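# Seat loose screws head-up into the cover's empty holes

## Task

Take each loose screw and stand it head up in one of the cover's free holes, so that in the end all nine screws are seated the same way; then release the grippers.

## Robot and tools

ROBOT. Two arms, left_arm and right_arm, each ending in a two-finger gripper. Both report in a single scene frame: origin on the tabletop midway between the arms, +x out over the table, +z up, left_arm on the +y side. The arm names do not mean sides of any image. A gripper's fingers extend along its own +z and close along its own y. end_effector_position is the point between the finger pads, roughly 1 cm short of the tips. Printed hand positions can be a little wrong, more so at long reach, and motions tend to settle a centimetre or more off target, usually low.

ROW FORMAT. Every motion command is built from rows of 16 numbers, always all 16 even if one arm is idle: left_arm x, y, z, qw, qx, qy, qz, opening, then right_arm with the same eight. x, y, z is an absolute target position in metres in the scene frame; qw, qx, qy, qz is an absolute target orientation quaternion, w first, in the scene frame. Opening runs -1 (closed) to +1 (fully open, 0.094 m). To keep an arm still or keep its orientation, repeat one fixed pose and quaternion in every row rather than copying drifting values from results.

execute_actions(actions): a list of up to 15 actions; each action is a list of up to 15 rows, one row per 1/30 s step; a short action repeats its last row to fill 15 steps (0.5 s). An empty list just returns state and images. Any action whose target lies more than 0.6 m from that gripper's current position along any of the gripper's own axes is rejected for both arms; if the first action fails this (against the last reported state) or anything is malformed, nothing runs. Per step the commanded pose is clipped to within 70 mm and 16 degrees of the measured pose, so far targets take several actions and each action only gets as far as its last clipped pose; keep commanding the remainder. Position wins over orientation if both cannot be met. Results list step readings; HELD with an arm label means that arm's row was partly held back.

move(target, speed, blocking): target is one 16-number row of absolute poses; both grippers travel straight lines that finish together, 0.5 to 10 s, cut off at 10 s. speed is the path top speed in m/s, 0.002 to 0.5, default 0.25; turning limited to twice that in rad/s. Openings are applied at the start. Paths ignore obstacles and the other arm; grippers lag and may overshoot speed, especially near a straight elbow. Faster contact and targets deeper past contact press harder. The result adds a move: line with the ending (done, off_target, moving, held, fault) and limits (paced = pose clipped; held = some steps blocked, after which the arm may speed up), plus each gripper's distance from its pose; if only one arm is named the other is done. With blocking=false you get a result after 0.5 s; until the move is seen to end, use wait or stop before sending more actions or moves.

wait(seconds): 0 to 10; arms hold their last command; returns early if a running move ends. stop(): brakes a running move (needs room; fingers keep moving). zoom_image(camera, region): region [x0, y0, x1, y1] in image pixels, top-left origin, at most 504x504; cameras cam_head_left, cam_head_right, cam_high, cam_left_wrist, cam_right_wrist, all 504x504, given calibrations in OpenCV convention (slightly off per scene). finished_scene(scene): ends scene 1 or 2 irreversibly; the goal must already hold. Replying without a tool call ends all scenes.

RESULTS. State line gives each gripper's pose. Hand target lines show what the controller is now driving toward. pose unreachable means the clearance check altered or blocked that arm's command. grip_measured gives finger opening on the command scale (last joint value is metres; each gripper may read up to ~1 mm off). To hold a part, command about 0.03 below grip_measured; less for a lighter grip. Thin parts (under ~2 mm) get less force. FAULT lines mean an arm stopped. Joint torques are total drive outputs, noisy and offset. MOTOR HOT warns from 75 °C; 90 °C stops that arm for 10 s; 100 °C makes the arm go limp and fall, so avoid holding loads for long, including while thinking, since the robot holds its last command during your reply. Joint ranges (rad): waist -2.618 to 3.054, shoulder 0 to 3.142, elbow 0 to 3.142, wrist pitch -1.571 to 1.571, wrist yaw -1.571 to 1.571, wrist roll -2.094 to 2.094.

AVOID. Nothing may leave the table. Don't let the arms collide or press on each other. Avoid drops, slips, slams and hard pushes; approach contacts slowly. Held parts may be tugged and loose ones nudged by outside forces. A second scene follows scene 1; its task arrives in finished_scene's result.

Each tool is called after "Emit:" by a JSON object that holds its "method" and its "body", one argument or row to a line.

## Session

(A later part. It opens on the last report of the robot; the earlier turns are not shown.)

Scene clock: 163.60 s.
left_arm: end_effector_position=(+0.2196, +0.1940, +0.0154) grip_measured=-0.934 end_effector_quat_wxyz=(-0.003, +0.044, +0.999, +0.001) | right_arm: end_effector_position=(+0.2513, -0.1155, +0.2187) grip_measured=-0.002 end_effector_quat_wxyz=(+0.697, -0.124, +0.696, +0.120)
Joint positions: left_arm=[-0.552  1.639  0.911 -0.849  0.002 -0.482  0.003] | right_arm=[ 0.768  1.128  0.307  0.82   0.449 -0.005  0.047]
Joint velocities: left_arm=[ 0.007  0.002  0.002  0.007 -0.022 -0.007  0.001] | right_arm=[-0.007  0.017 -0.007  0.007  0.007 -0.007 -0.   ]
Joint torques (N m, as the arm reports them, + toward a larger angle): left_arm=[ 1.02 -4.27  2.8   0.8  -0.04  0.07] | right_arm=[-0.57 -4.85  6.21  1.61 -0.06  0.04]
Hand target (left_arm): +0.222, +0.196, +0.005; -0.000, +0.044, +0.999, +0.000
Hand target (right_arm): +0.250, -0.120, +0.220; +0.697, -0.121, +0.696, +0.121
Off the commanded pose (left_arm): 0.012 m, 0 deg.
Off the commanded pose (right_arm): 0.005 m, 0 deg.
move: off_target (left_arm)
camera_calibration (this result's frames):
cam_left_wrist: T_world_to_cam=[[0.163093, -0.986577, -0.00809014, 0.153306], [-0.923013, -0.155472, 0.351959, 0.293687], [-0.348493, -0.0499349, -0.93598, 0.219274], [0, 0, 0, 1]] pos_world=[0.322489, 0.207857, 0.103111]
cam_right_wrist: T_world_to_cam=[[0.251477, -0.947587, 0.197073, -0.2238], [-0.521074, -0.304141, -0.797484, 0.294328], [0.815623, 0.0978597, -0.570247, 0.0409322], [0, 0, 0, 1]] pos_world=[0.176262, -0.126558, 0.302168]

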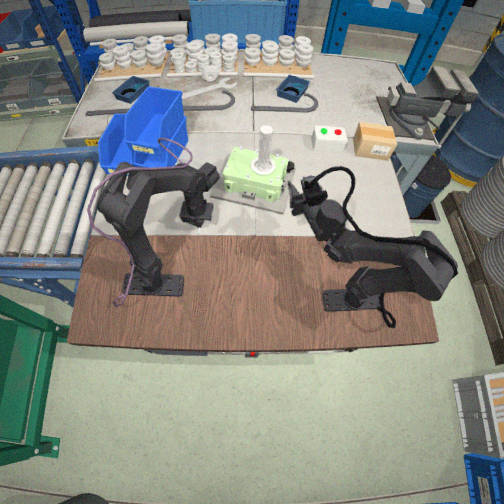

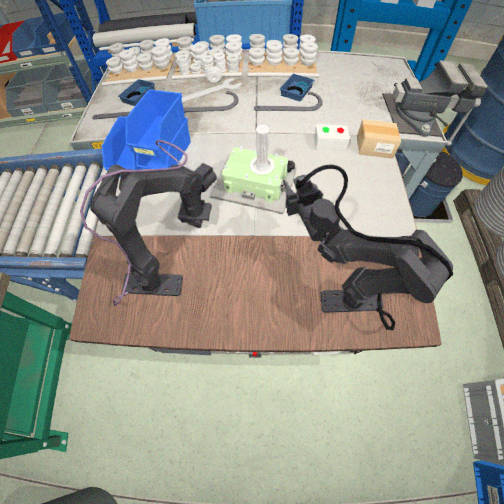

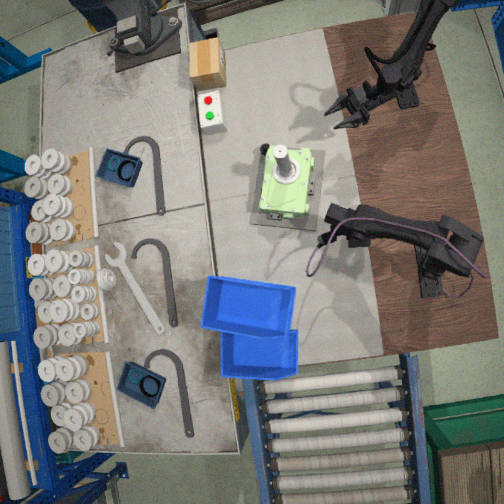

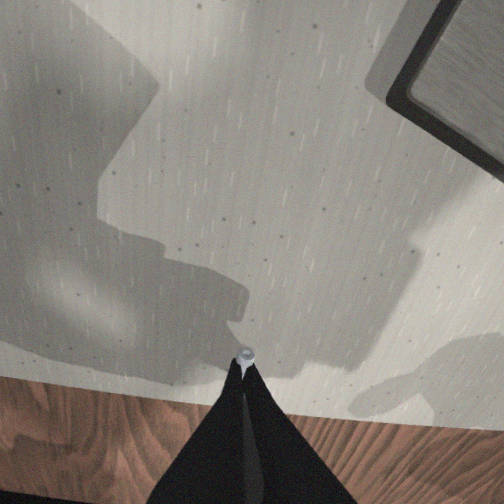

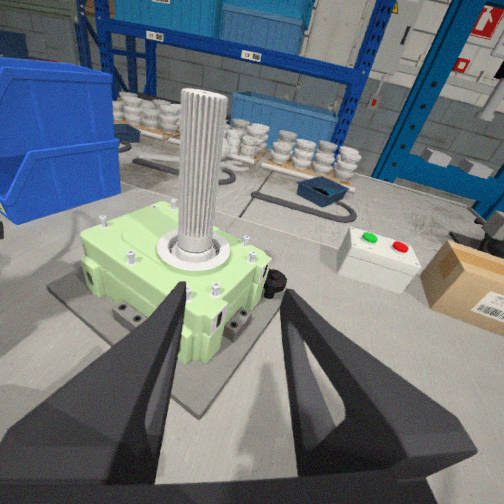

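Emit:
{"method": "move", "body": {
  "target": [0.26,0.16,0.17,0,0.044,0.999,0,-1,0.25,-0.12,0.22,0.69,-0.12,0.69,0.12,0]
}}

Emit:
{"method": "move", "body": {
  "target": [0.488,0.092,0.175,0.542,0.455,0.542,-0.455,-1,0.25,-0.12,0.22,0.69,-0.12,0.69,0.12,0]
}}

Emit:
{"method": "move", "body": {
  "target": [0.488,0.091,0.15,0.542,0.455,0.542,-0.455,-1,0.30,0.0,0.19,0.69,-0.12,0.69,0.12,0],
  "speed": 0.1
}}

Emit:
{"method": "zoom_image", "body": {
  "camera": "cam_right_wrist",
  "region": [160,160,260,240]
}}

Scene clock: 165.20 s.
left_arm: end_effector_position=(+0.2598, +0.1639, +0.1659) grip_measured=-0.934 end_effector_quat_wxyz=(-0.003, +0.044, +0.999, +0.000) | right_arm: end_effector_position=(+0.2513, -0.1155, +0.2187) grip_measured=-0.002 end_effector_quat_wxyz=(+0.697, -0.124, +0.696, +0.120)
Joint positions: left_arm=[-0.564  1.726  1.624 -1.474  0.002 -0.494  0.003] | right_arm=[ 0.768  1.128  0.307  0.82   0.449 -0.005  0.047]
Joint velocities: left_arm=[-0.017 -0.017 -0.002 -0.051  0.022 -0.037 -0.001] | right_arm=[-0.012  0.002 -0.017  0.037 -0.037 -0.037 -0.   ]
Joint torques (N m, as the arm reports them, + toward a larger angle): left_arm=[-0.99 -6.57  6.9   0.11 -0.03 -0.12] | right_arm=[-0.54 -4.91  6.21  1.6  -0.06  0.04]
Hand target (left_arm): +0.260, +0.160, +0.170; +0.000, +0.044, +0.999, -0.000
Hand target (right_arm): +0.250, -0.120, +0.220; +0.697, -0.121, +0.696, +0.121
Off the commanded pose (left_arm): 0.006 m, 0 deg.
Off the commanded pose (right_arm): 0.005 m, 0 deg.
move: done
camera_calibration (this result's frames):
cam_left_wrist: T_world_to_cam=[[0.163101, -0.986582, -0.00738244, 0.118158], [-0.923356, -0.155276, 0.351146, 0.273319], [-0.34758, -0.0504555, -0.936292, 0.372548], [0, 0, 0, 1]] pos_world=[0.362589, 0.177809, 0.253712]
cam_right_wrist: T_world_to_cam=[[0.251477, -0.947587, 0.197073, -0.2238], [-0.521074, -0.304141, -0.797484, 0.294328], [0.815623, 0.0978597, -0.570247, 0.0409322], [0, 0, 0, 1]] pos_world=[0.176262, -0.126558, 0.302168]

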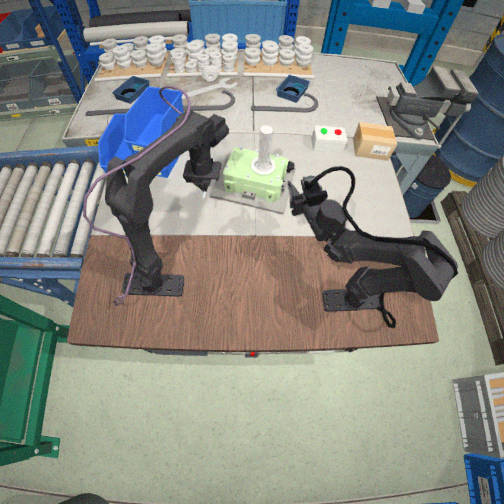

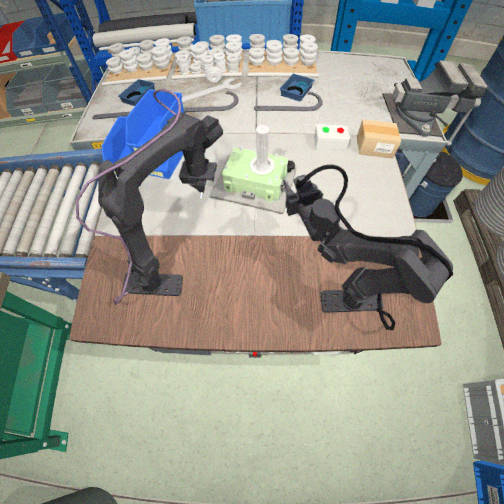

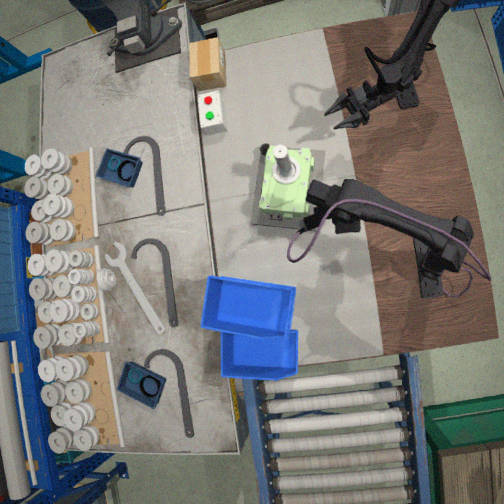

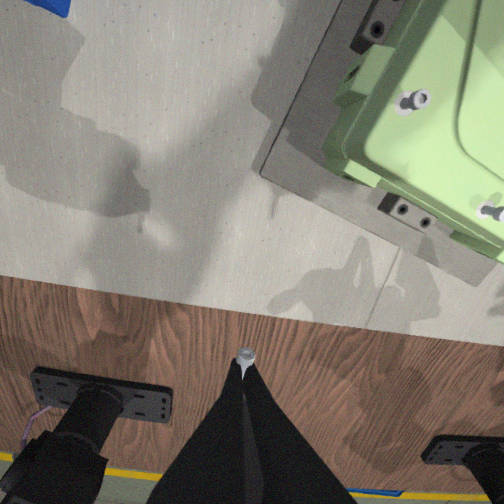

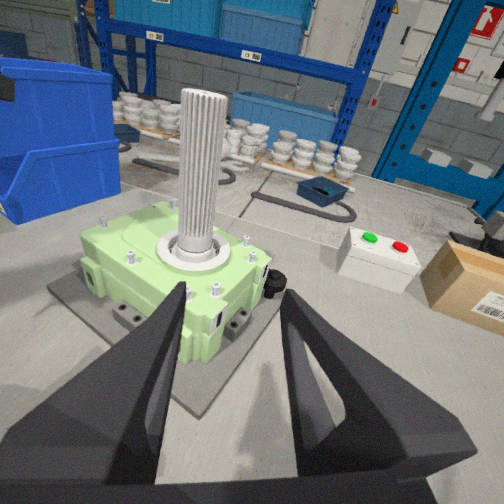

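Scene clock: 169.87 s.
left_arm: end_effector_position=(+0.4831, +0.0865, +0.1705) grip_measured=-0.934 end_effector_quat_wxyz=(+0.537, +0.449, +0.551, -0.454) | right_arm: end_effector_position=(+0.2513, -0.1155, +0.2187) grip_measured=-0.002 end_effector_quat_wxyz=(+0.697, -0.124, +0.696, +0.120)
Joint positions: left_arm=[-0.142  2.237  1.351  0.856  1.225  0.011  0.003] | right_arm=[ 0.768  1.128  0.307  0.82   0.449 -0.005  0.047]
Joint velocities: left_arm=[-0.007  0.022 -0.027  0.081  0.022 -0.095  0.   ] | right_arm=[ 0.012 -0.012 -0.017 -0.037 -0.037 -0.007 -0.001]
Joint torques (N m, as the arm reports them, + toward a larger angle): left_arm=[  0.83 -10.34   7.04   1.64   0.16  -0.09] | right_arm=[-0.57 -4.86  6.18  1.6  -0.05  0.04]
Hand target (left_arm): +0.488, +0.090, +0.176; +0.543, +0.452, +0.543, -0.453
Hand target (right_arm): +0.250, -0.120, +0.220; +0.697, -0.121, +0.696, +0.121
Off the commanded pose (left_arm): 0.009 m, 1 deg.
Off the commanded pose (right_arm): 0.005 m, 0 deg.
move: done
camera_calibration (this result's frames):
cam_left_wrist: T_world_to_cam=[[-0.945926, -0.185461, 0.266136, 0.425266], [-0.312725, 0.303416, -0.900079, 0.344512], [0.0861794, -0.934635, -0.345007, 0.216692], [0, 0, 0, 1]] pos_world=[0.491333, 0.176868, 0.27167]
cam_right_wrist: T_world_to_cam=[[0.251477, -0.947587, 0.197073, -0.2238], [-0.521074, -0.304141, -0.797484, 0.294328], [0.815623, 0.0978597, -0.570247, 0.0409322], [0, 0, 0, 1]] pos_world=[0.176262, -0.126558, 0.302168]

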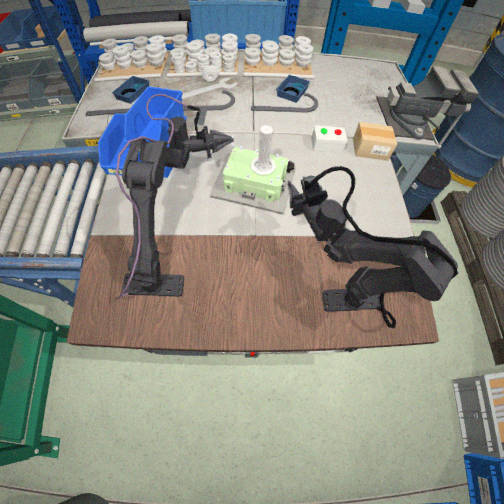

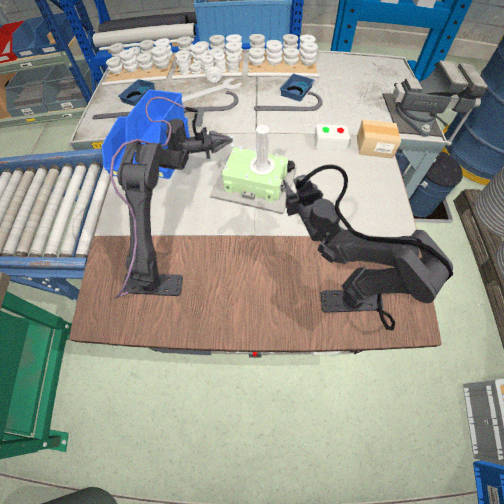

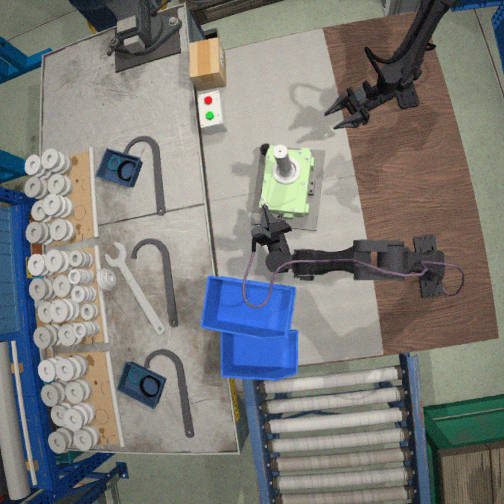

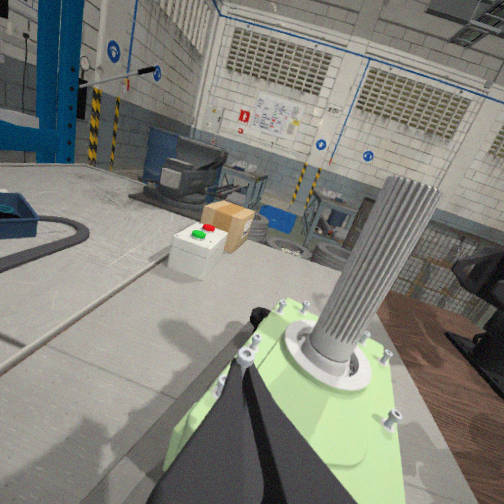

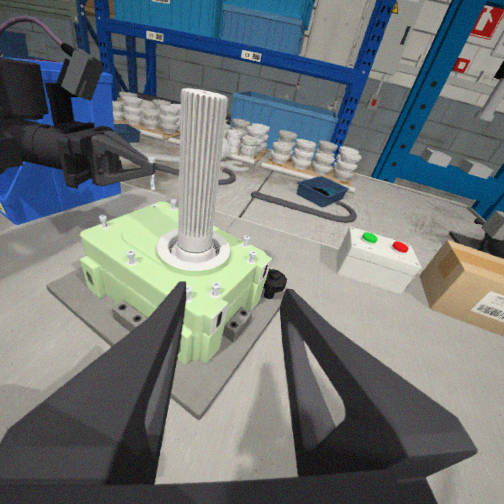

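Scene clock: 171.47 s.
left_arm: end_effector_position=(+0.4841, +0.0857, +0.1470) grip_measured=-0.934 end_effector_quat_wxyz=(+0.537, +0.453, +0.547, -0.456) | right_arm: end_effector_position=(+0.2994, -0.0062, +0.1886) grip_measured=-0.002 end_effector_quat_wxyz=(+0.695, -0.125, +0.698, +0.118)
Joint positions: left_arm=[-0.142  2.303  1.351  0.928  1.236  0.01   0.003] | right_arm=[ 0.908  1.743  0.659  1.076  0.59  -0.004  0.047]
Joint velocities: left_arm=[ 0.022 -0.002 -0.002 -0.037 -0.007 -0.037 -0.001] | right_arm=[ 0.002 -0.007  0.002 -0.037  0.11   0.051 -0.002]
Joint torques (N m, as the arm reports them, + toward a larger angle): left_arm=[  1.11 -10.62   6.25   1.6    0.17  -0.08] | right_arm=[ 0.55 -6.7   7.61  1.75  0.07  0.06]
Hand target (left_arm): +0.488, +0.091, +0.150; +0.541, +0.455, +0.542, -0.454
Hand target (right_arm): +0.301, -0.001, +0.190; +0.696, -0.121, +0.697, +0.121
Off the commanded pose (left_arm): 0.007 m, 1 deg.
Off the commanded pose (right_arm): 0.006 m, 1 deg.
move: done
camera_calibration (this result's frames):
cam_left_wrist: T_world_to_cam=[[-0.949327, -0.174995, 0.261065, 0.433813], [-0.304426, 0.305512, -0.902213, 0.320072], [0.0781245, -0.93597, -0.343303, 0.21152], [0, 0, 0, 1]] pos_world=[0.492744, 0.176106, 0.248135]
cam_right_wrist: T_world_to_cam=[[0.251266, -0.946778, 0.201189, -0.127074], [-0.524915, -0.307926, -0.793502, 0.329005], [0.813222, 0.093773, -0.574349, -0.024727], [0, 0, 0, 1]] pos_world=[0.224737, -0.0166826, 0.27243]

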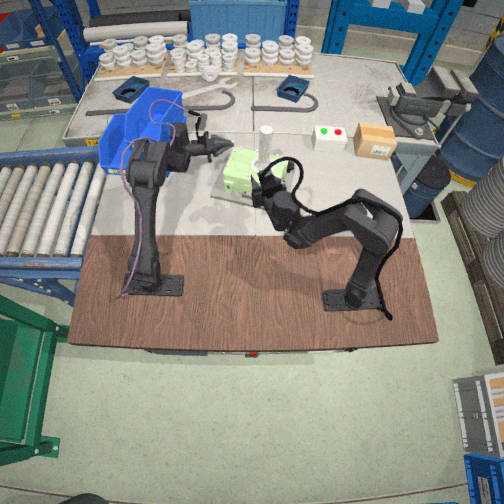

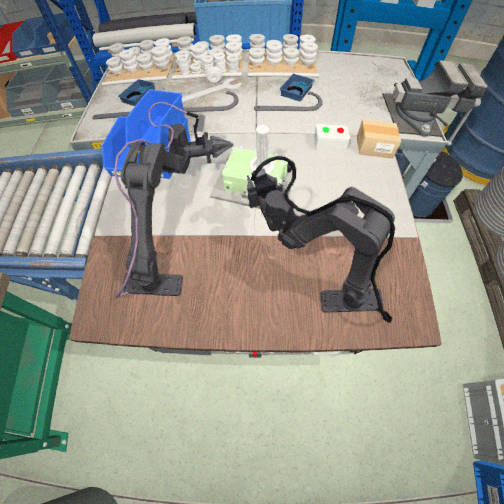

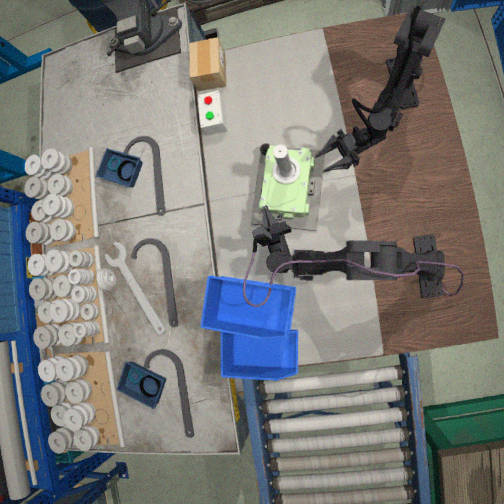

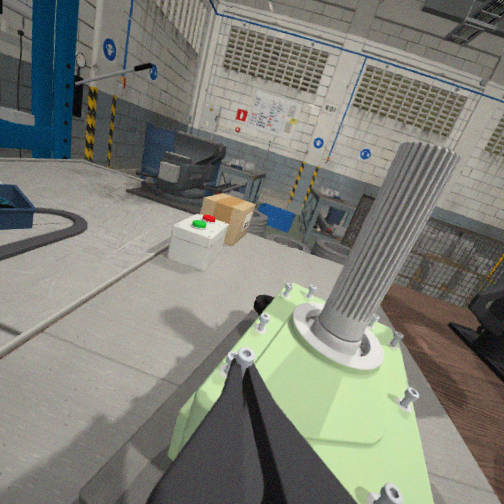

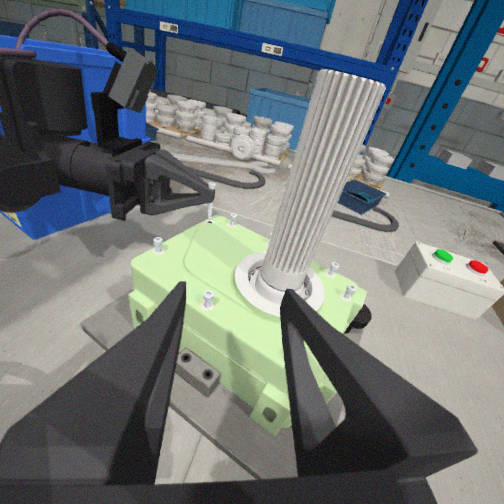

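Region (160, 160, 260, 240) of cam_right_wrist's 504x504 image, scaled by 5.040, with more detail than that image has; it fills the top 403 rows of this view, and the rest is white.

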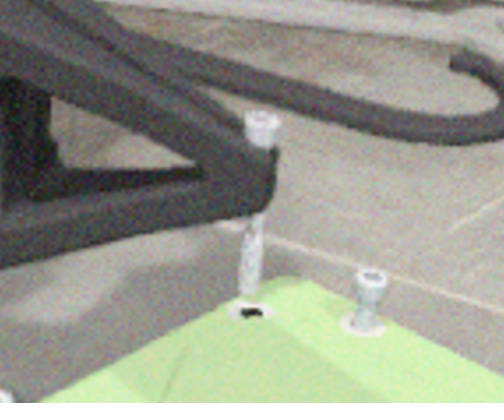

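Aligned; lower.

Emit:
{"method": "move", "body": {
  "target": [0.486,0.088,0.132,0.542,0.455,0.542,-0.455,-1,0.30,0.0,0.19,0.69,-0.12,0.69,0.12,0],
  "speed": 0.02
}}

Emit:
{"method": "zoom_image", "body": {
  "camera": "cam_right_wrist",
  "region": [160,160,260,240]
}}

Scene clock: 172.60 s.
left_arm: end_effector_position=(+0.4839, +0.0854, +0.1435) grip_measured=-0.934 end_effector_quat_wxyz=(+0.551, +0.463, +0.530, -0.448) | right_arm: end_effector_position=(+0.2998, -0.0072, +0.1894) grip_measured=-0.002 end_effector_quat_wxyz=(+0.696, -0.122, +0.698, +0.117)
Joint positions: left_arm=[-0.142  2.331  1.351  1.01   1.241  0.008  0.003] | right_arm=[ 0.908  1.743  0.659  1.08   0.596 -0.004  0.047]
Joint velocities: left_arm=[-0.022 -0.012  0.012  0.022 -0.007  0.007 -0.001] | right_arm=[ 0.012 -0.012 -0.007  0.007  0.051 -0.022  0.   ]
Joint torques (N m, as the arm reports them, + toward a larger angle): left_arm=[ 0.56 -9.63  4.96  1.34 -0.02 -0.11] | right_arm=[ 0.77 -6.7   7.56  1.74  0.06  0.05]
Hand target (left_arm): +0.486, +0.088, +0.132; +0.542, +0.455, +0.542, -0.455
Hand target (right_arm): +0.300, -0.000, +0.190; +0.697, -0.121, +0.697, +0.121
Off the commanded pose (left_arm): 0.012 m, 2 deg.
Off the commanded pose (right_arm): 0.007 m, 0 deg.
move: off_target (left_arm)
camera_calibration (this result's frames):
cam_left_wrist: T_world_to_cam=[[-0.962242, -0.167771, 0.214342, 0.446822], [-0.256841, 0.298906, -0.919069, 0.296868], [0.0901254, -0.939419, -0.33071, 0.202744], [0, 0, 0, 1]] pos_world=[0.487926, 0.17669, 0.244119]
cam_right_wrist: T_world_to_cam=[[0.245068, -0.948841, 0.199102, -0.126045], [-0.525137, -0.302542, -0.795424, 0.329951], [0.814968, 0.0903769, -0.572415, -0.0254131], [0, 0, 0, 1]] pos_world=[0.22487, -0.0174763, 0.273]

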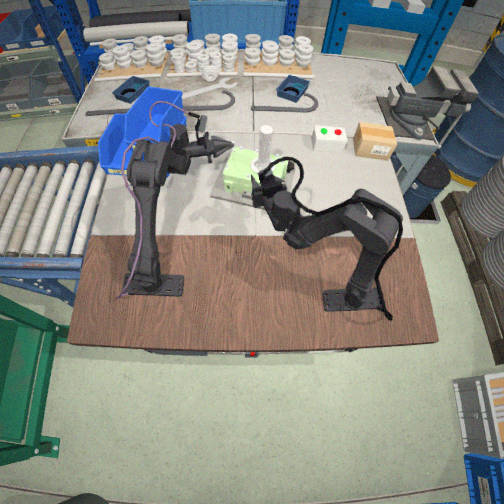

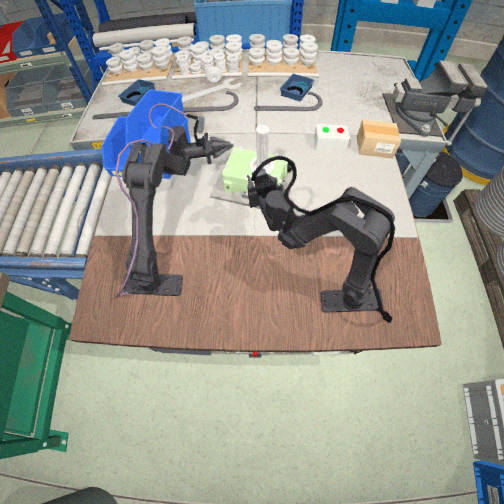

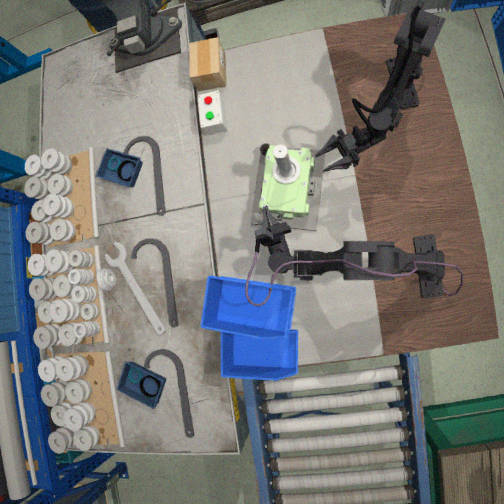

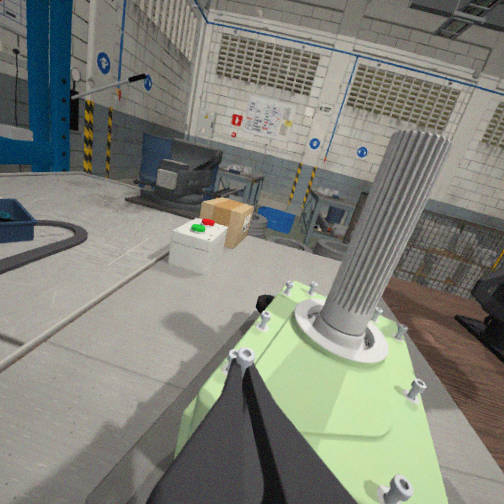

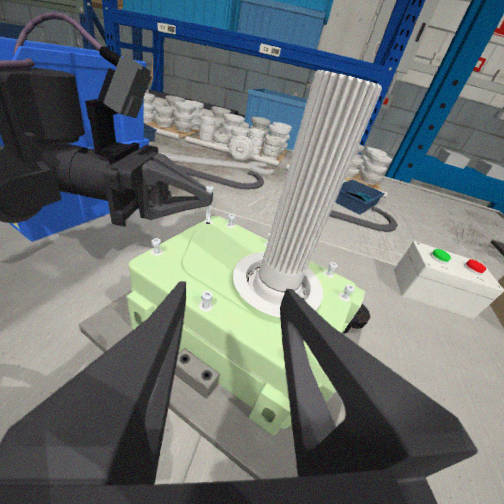

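Region (160, 160, 260, 240) of cam_right_wrist's 504x504 image, scaled by 5.040, with more detail than that image has; it fills the top 403 rows of this view, and the rest is white.

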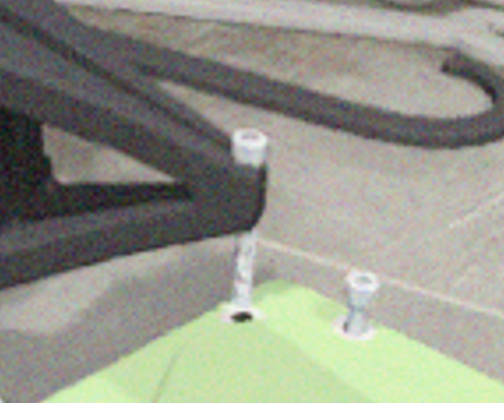

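Back rim; move −x ~3mm.

Emit:
{"method": "move", "body": {
  "target": [0.476,0.085,0.140,0.542,0.455,0.542,-0.455,-1,0.30,0.0,0.19,0.69,-0.12,0.69,0.12,0],
  "speed": 0.02
}}

Emit:
{"method": "zoom_image", "body": {
  "camera": "cam_right_wrist",
  "region": [160,160,260,240]
}}

Scene clock: 173.87 s.
left_arm: end_effector_position=(+0.4816, +0.0863, +0.1432) grip_measured=-0.934 end_effector_quat_wxyz=(+0.554, +0.461, +0.531, -0.446) | right_arm: end_effector_position=(+0.2998, -0.0072, +0.1894) grip_measured=-0.002 end_effector_quat_wxyz=(+0.696, -0.122, +0.698, +0.117)
Joint positions: left_arm=[-0.142  2.322  1.329  1.025  1.233  0.007  0.003] | right_arm=[ 0.908  1.743  0.659  1.08   0.596 -0.004  0.047]
Joint velocities: left_arm=[-0.002  0.012 -0.007 -0.007  0.037 -0.051 -0.001] | right_arm=[-0.012 -0.002  0.017 -0.037  0.037  0.11   0.001]
Joint torques (N m, as the arm reports them, + toward a larger angle): left_arm=[ -0.37 -12.13   2.93   1.28  -0.03  -0.1 ] | right_arm=[ 0.76 -6.69  7.58  1.75  0.07  0.04]
Hand target (left_arm): +0.476, +0.085, +0.140; +0.542, +0.454, +0.541, -0.455
Hand target (right_arm): +0.300, -0.000, +0.190; +0.697, -0.121, +0.697, +0.121
Off the commanded pose (left_arm): 0.007 m, 2 deg.
Off the commanded pose (right_arm): 0.007 m, 0 deg.
move: done
camera_calibration (this result's frames):
cam_left_wrist: T_world_to_cam=[[-0.961129, -0.176022, 0.212712, 0.445195], [-0.257753, 0.295895, -0.919788, 0.296542], [0.0989627, -0.938862, -0.329764, 0.199263], [0, 0, 0, 1]] pos_world=[0.484605, 0.1777, 0.243767]
cam_right_wrist: T_world_to_cam=[[0.245068, -0.948841, 0.199102, -0.126045], [-0.525137, -0.302542, -0.795424, 0.329951], [0.814968, 0.0903769, -0.572415, -0.0254131], [0, 0, 0, 1]] pos_world=[0.22487, -0.0174763, 0.273]

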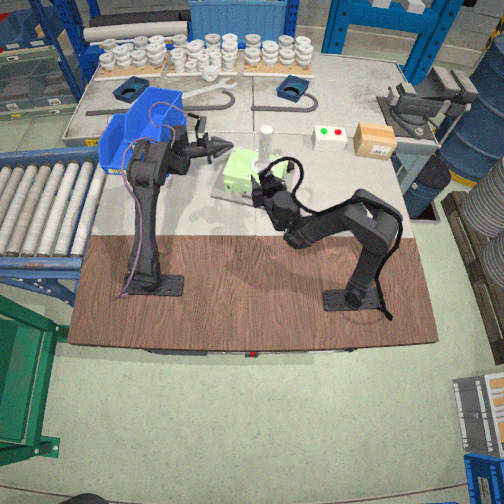

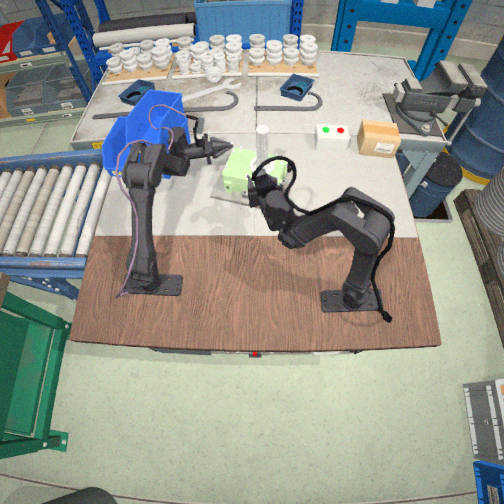

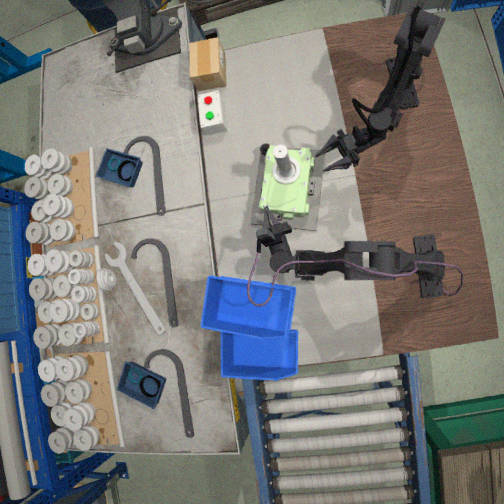

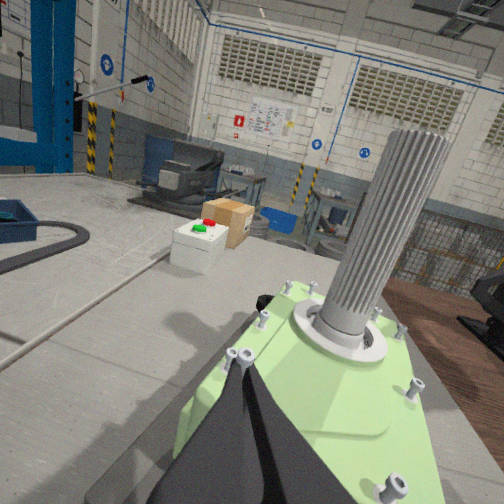

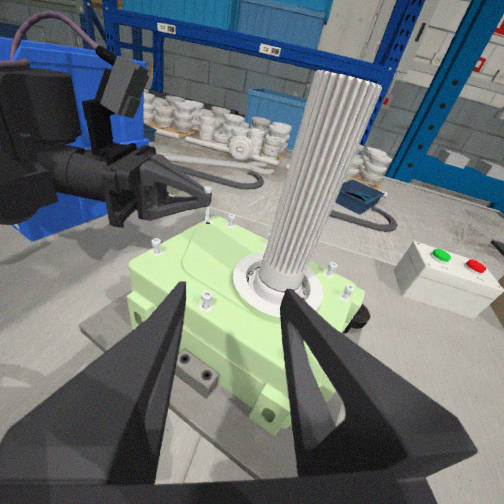

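Region (160, 160, 260, 240) of cam_right_wrist's 504x504 image, scaled by 5.040, with more detail than that image has; it fills the top 403 rows of this view, and the rest is white.

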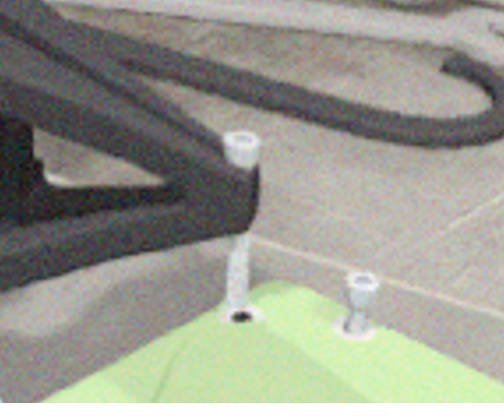

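Emit:
{"method": "move", "body": {
  "target": [0.473,0.079,0.141,0.542,0.455,0.542,-0.455,-1,0.30,0.0,0.19,0.69,-0.12,0.69,0.12,0],
  "speed": 0.02
}}

Emit:
{"method": "zoom_image", "body": {
  "camera": "cam_right_wrist",
  "region": [160,160,260,240]
}}

Scene clock: 175.17 s.
left_arm: end_effector_position=(+0.4805, +0.0855, +0.1431) grip_measured=-0.934 end_effector_quat_wxyz=(+0.555, +0.459, +0.533, -0.444) | right_arm: end_effector_position=(+0.2998, -0.0072, +0.1894) grip_measured=-0.002 end_effector_quat_wxyz=(+0.696, -0.122, +0.698, +0.117)
Joint positions: left_arm=[-0.145  2.316  1.317  1.028  1.222  0.007  0.003] | right_arm=[ 0.908  1.743  0.659  1.08   0.596 -0.004  0.047]
Joint velocities: left_arm=[ 0.007  0.002  0.022  0.095  0.037 -0.037  0.   ] | right_arm=[ 0.007 -0.017  0.002  0.007 -0.051 -0.037 -0.001]
Joint torques (N m, as the arm reports them, + toward a larger angle): left_arm=[ -1.35 -12.16   3.04   1.27  -0.06  -0.09] | right_arm=[ 0.74 -6.68  7.57  1.75  0.06  0.04]
Hand target (left_arm): +0.473, +0.079, +0.141; +0.542, +0.455, +0.541, -0.455
Hand target (right_arm): +0.300, -0.000, +0.190; +0.697, -0.121, +0.697, +0.121
Off the commanded pose (left_arm): 0.010 m, 2 deg.
Off the commanded pose (right_arm): 0.007 m, 0 deg.
move: done
camera_calibration (this result's frames):
cam_left_wrist: T_world_to_cam=[[-0.959335, -0.18299, 0.21492, 0.443439], [-0.262014, 0.294065, -0.919171, 0.298551], [0.104998, -0.938105, -0.330052, 0.195692], [0, 0, 0, 1]] pos_world=[0.483084, 0.176931, 0.243704]
cam_right_wrist: T_world_to_cam=[[0.245068, -0.948841, 0.199102, -0.126045], [-0.525137, -0.302542, -0.795424, 0.329951], [0.814968, 0.0903769, -0.572415, -0.0254131], [0, 0, 0, 1]] pos_world=[0.22487, -0.0174763, 0.273]

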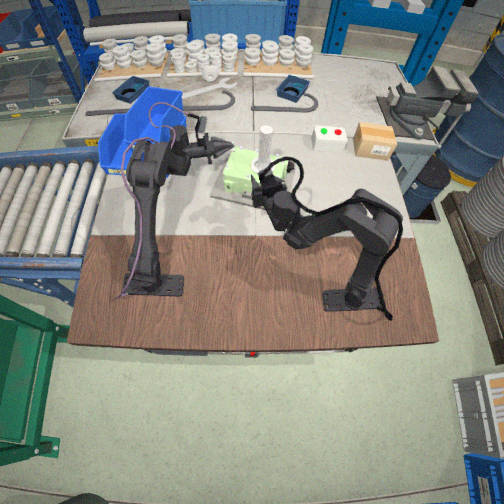

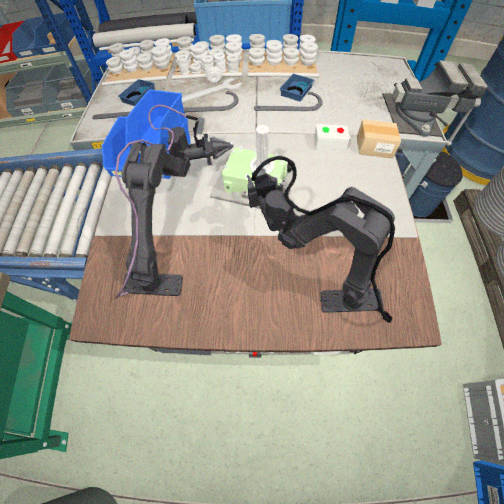

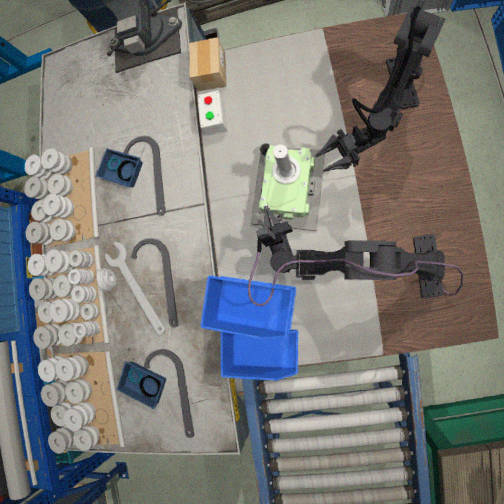

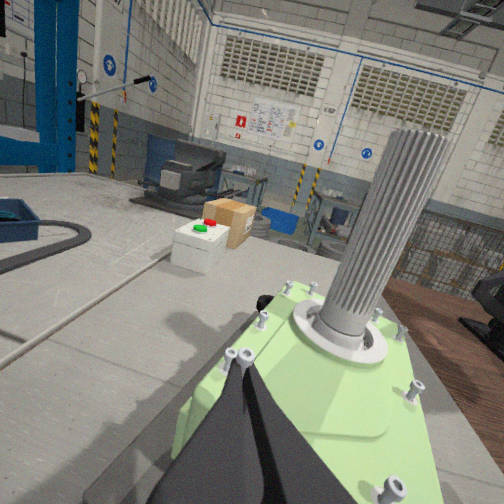

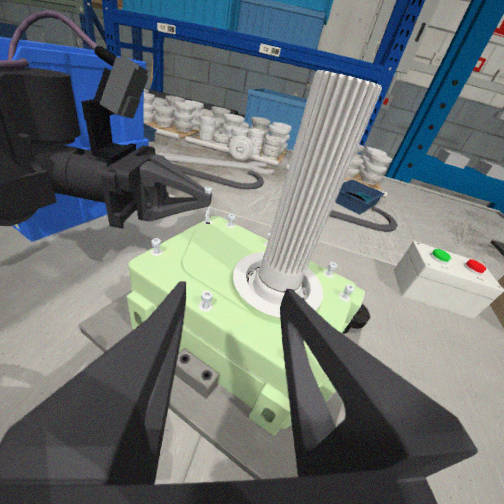

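Region (160, 160, 260, 240) of cam_right_wrist's 504x504 image, scaled by 5.040, with more detail than that image has; it fills the top 403 rows of this view, and the rest is white.

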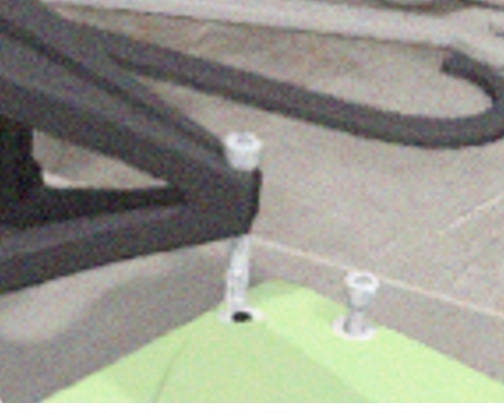

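Tip sticks; lift slightly with same xy.

Emit:
{"method": "move", "body": {
  "target": [0.474,0.080,0.152,0.542,0.455,0.542,-0.455,-1,0.30,0.0,0.19,0.69,-0.12,0.69,0.12,0],
  "speed": 0.02
}}

Emit:
{"method": "zoom_image", "body": {
  "camera": "cam_right_wrist",
  "region": [160,160,260,240]
}}

Scene clock: 184.77 s.
left_arm: end_effector_position=(+0.4801, +0.0856, +0.1469) grip_measured=-0.934 end_effector_quat_wxyz=(+0.549, +0.455, +0.539, -0.448) | right_arm: end_effector_position=(+0.2998, -0.0072, +0.1894) grip_measured=-0.002 end_effector_quat_wxyz=(+0.696, -0.122, +0.698, +0.117)
Joint positions: left_arm=[-0.145  2.299  1.317  0.994  1.222  0.006  0.003] | right_arm=[ 0.908  1.743  0.659  1.08   0.596 -0.004  0.047]
Joint velocities: left_arm=[-0.002  0.012  0.002 -0.051 -0.022  0.037 -0.   ] | right_arm=[-0.012  0.007 -0.007 -0.037  0.037  0.066 -0.002]
Joint torques (N m, as the arm reports them, + toward a larger angle): left_arm=[ -1.11 -12.79   3.78   1.34  -0.03  -0.09] | right_arm=[ 0.74 -6.67  7.59  1.75  0.07  0.04]
Hand target (left_arm): +0.474, +0.080, +0.152; +0.542, +0.455, +0.541, -0.455
Hand target (right_arm): +0.300, -0.000, +0.190; +0.697, -0.121, +0.697, +0.121
Off the commanded pose (left_arm): 0.010 m, 1 deg.
Off the commanded pose (right_arm): 0.007 m, 0 deg.
move: done
camera_calibration (this result's frames):
cam_left_wrist: T_world_to_cam=[[-0.955129, -0.183555, 0.232459, 0.437757], [-0.27925, 0.296424, -0.913319, 0.309125], [0.0987375, -0.937252, -0.334381, 0.200596], [0, 0, 0, 1]] pos_world=[0.484631, 0.176729, 0.247645]
cam_right_wrist: T_world_to_cam=[[0.245068, -0.948841, 0.199102, -0.126045], [-0.525137, -0.302542, -0.795424, 0.329951], [0.814968, 0.0903769, -0.572415, -0.0254131], [0, 0, 0, 1]] pos_world=[0.22487, -0.0174763, 0.273]

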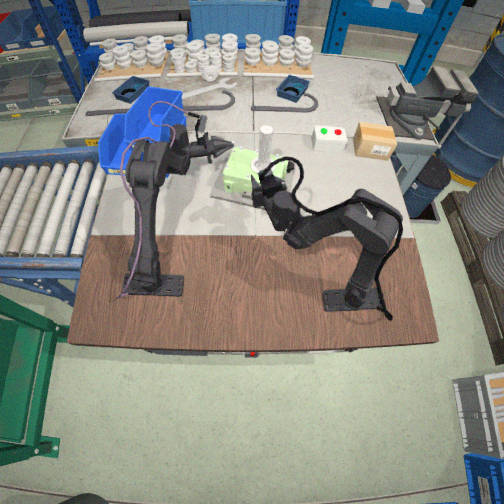

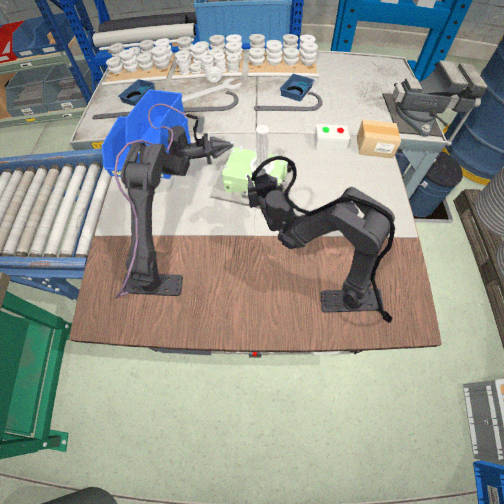

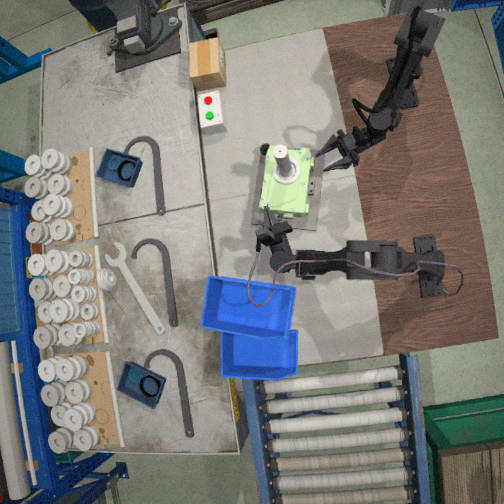

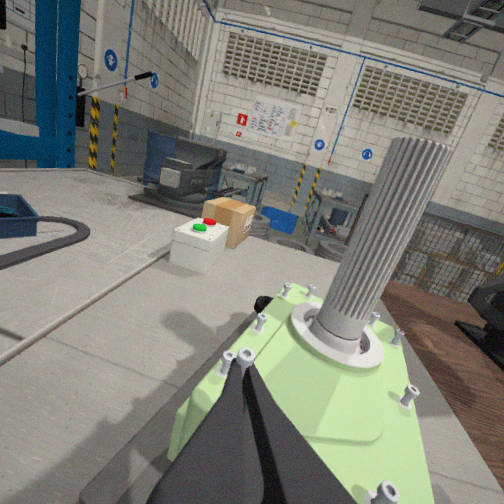

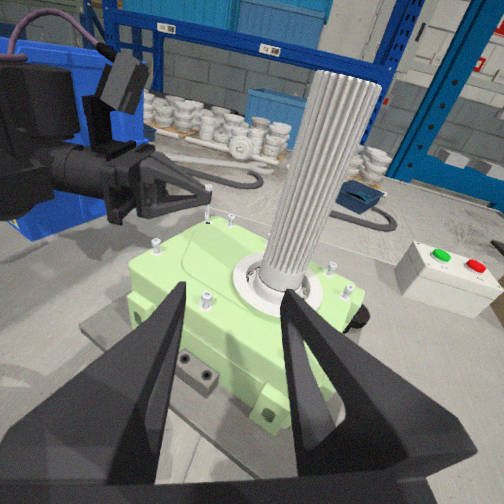

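Region (160, 160, 260, 240) of cam_right_wrist's 504x504 image, scaled by 5.040, with more detail than that image has; it fills the top 403 rows of this view, and the rest is white.

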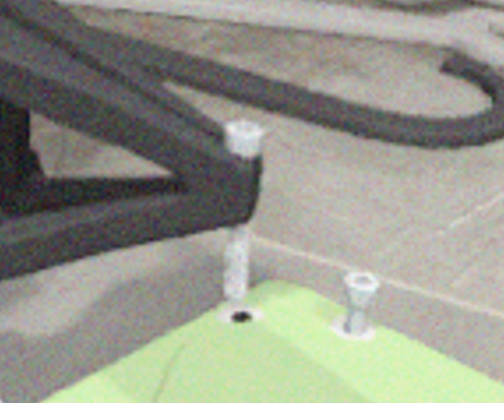

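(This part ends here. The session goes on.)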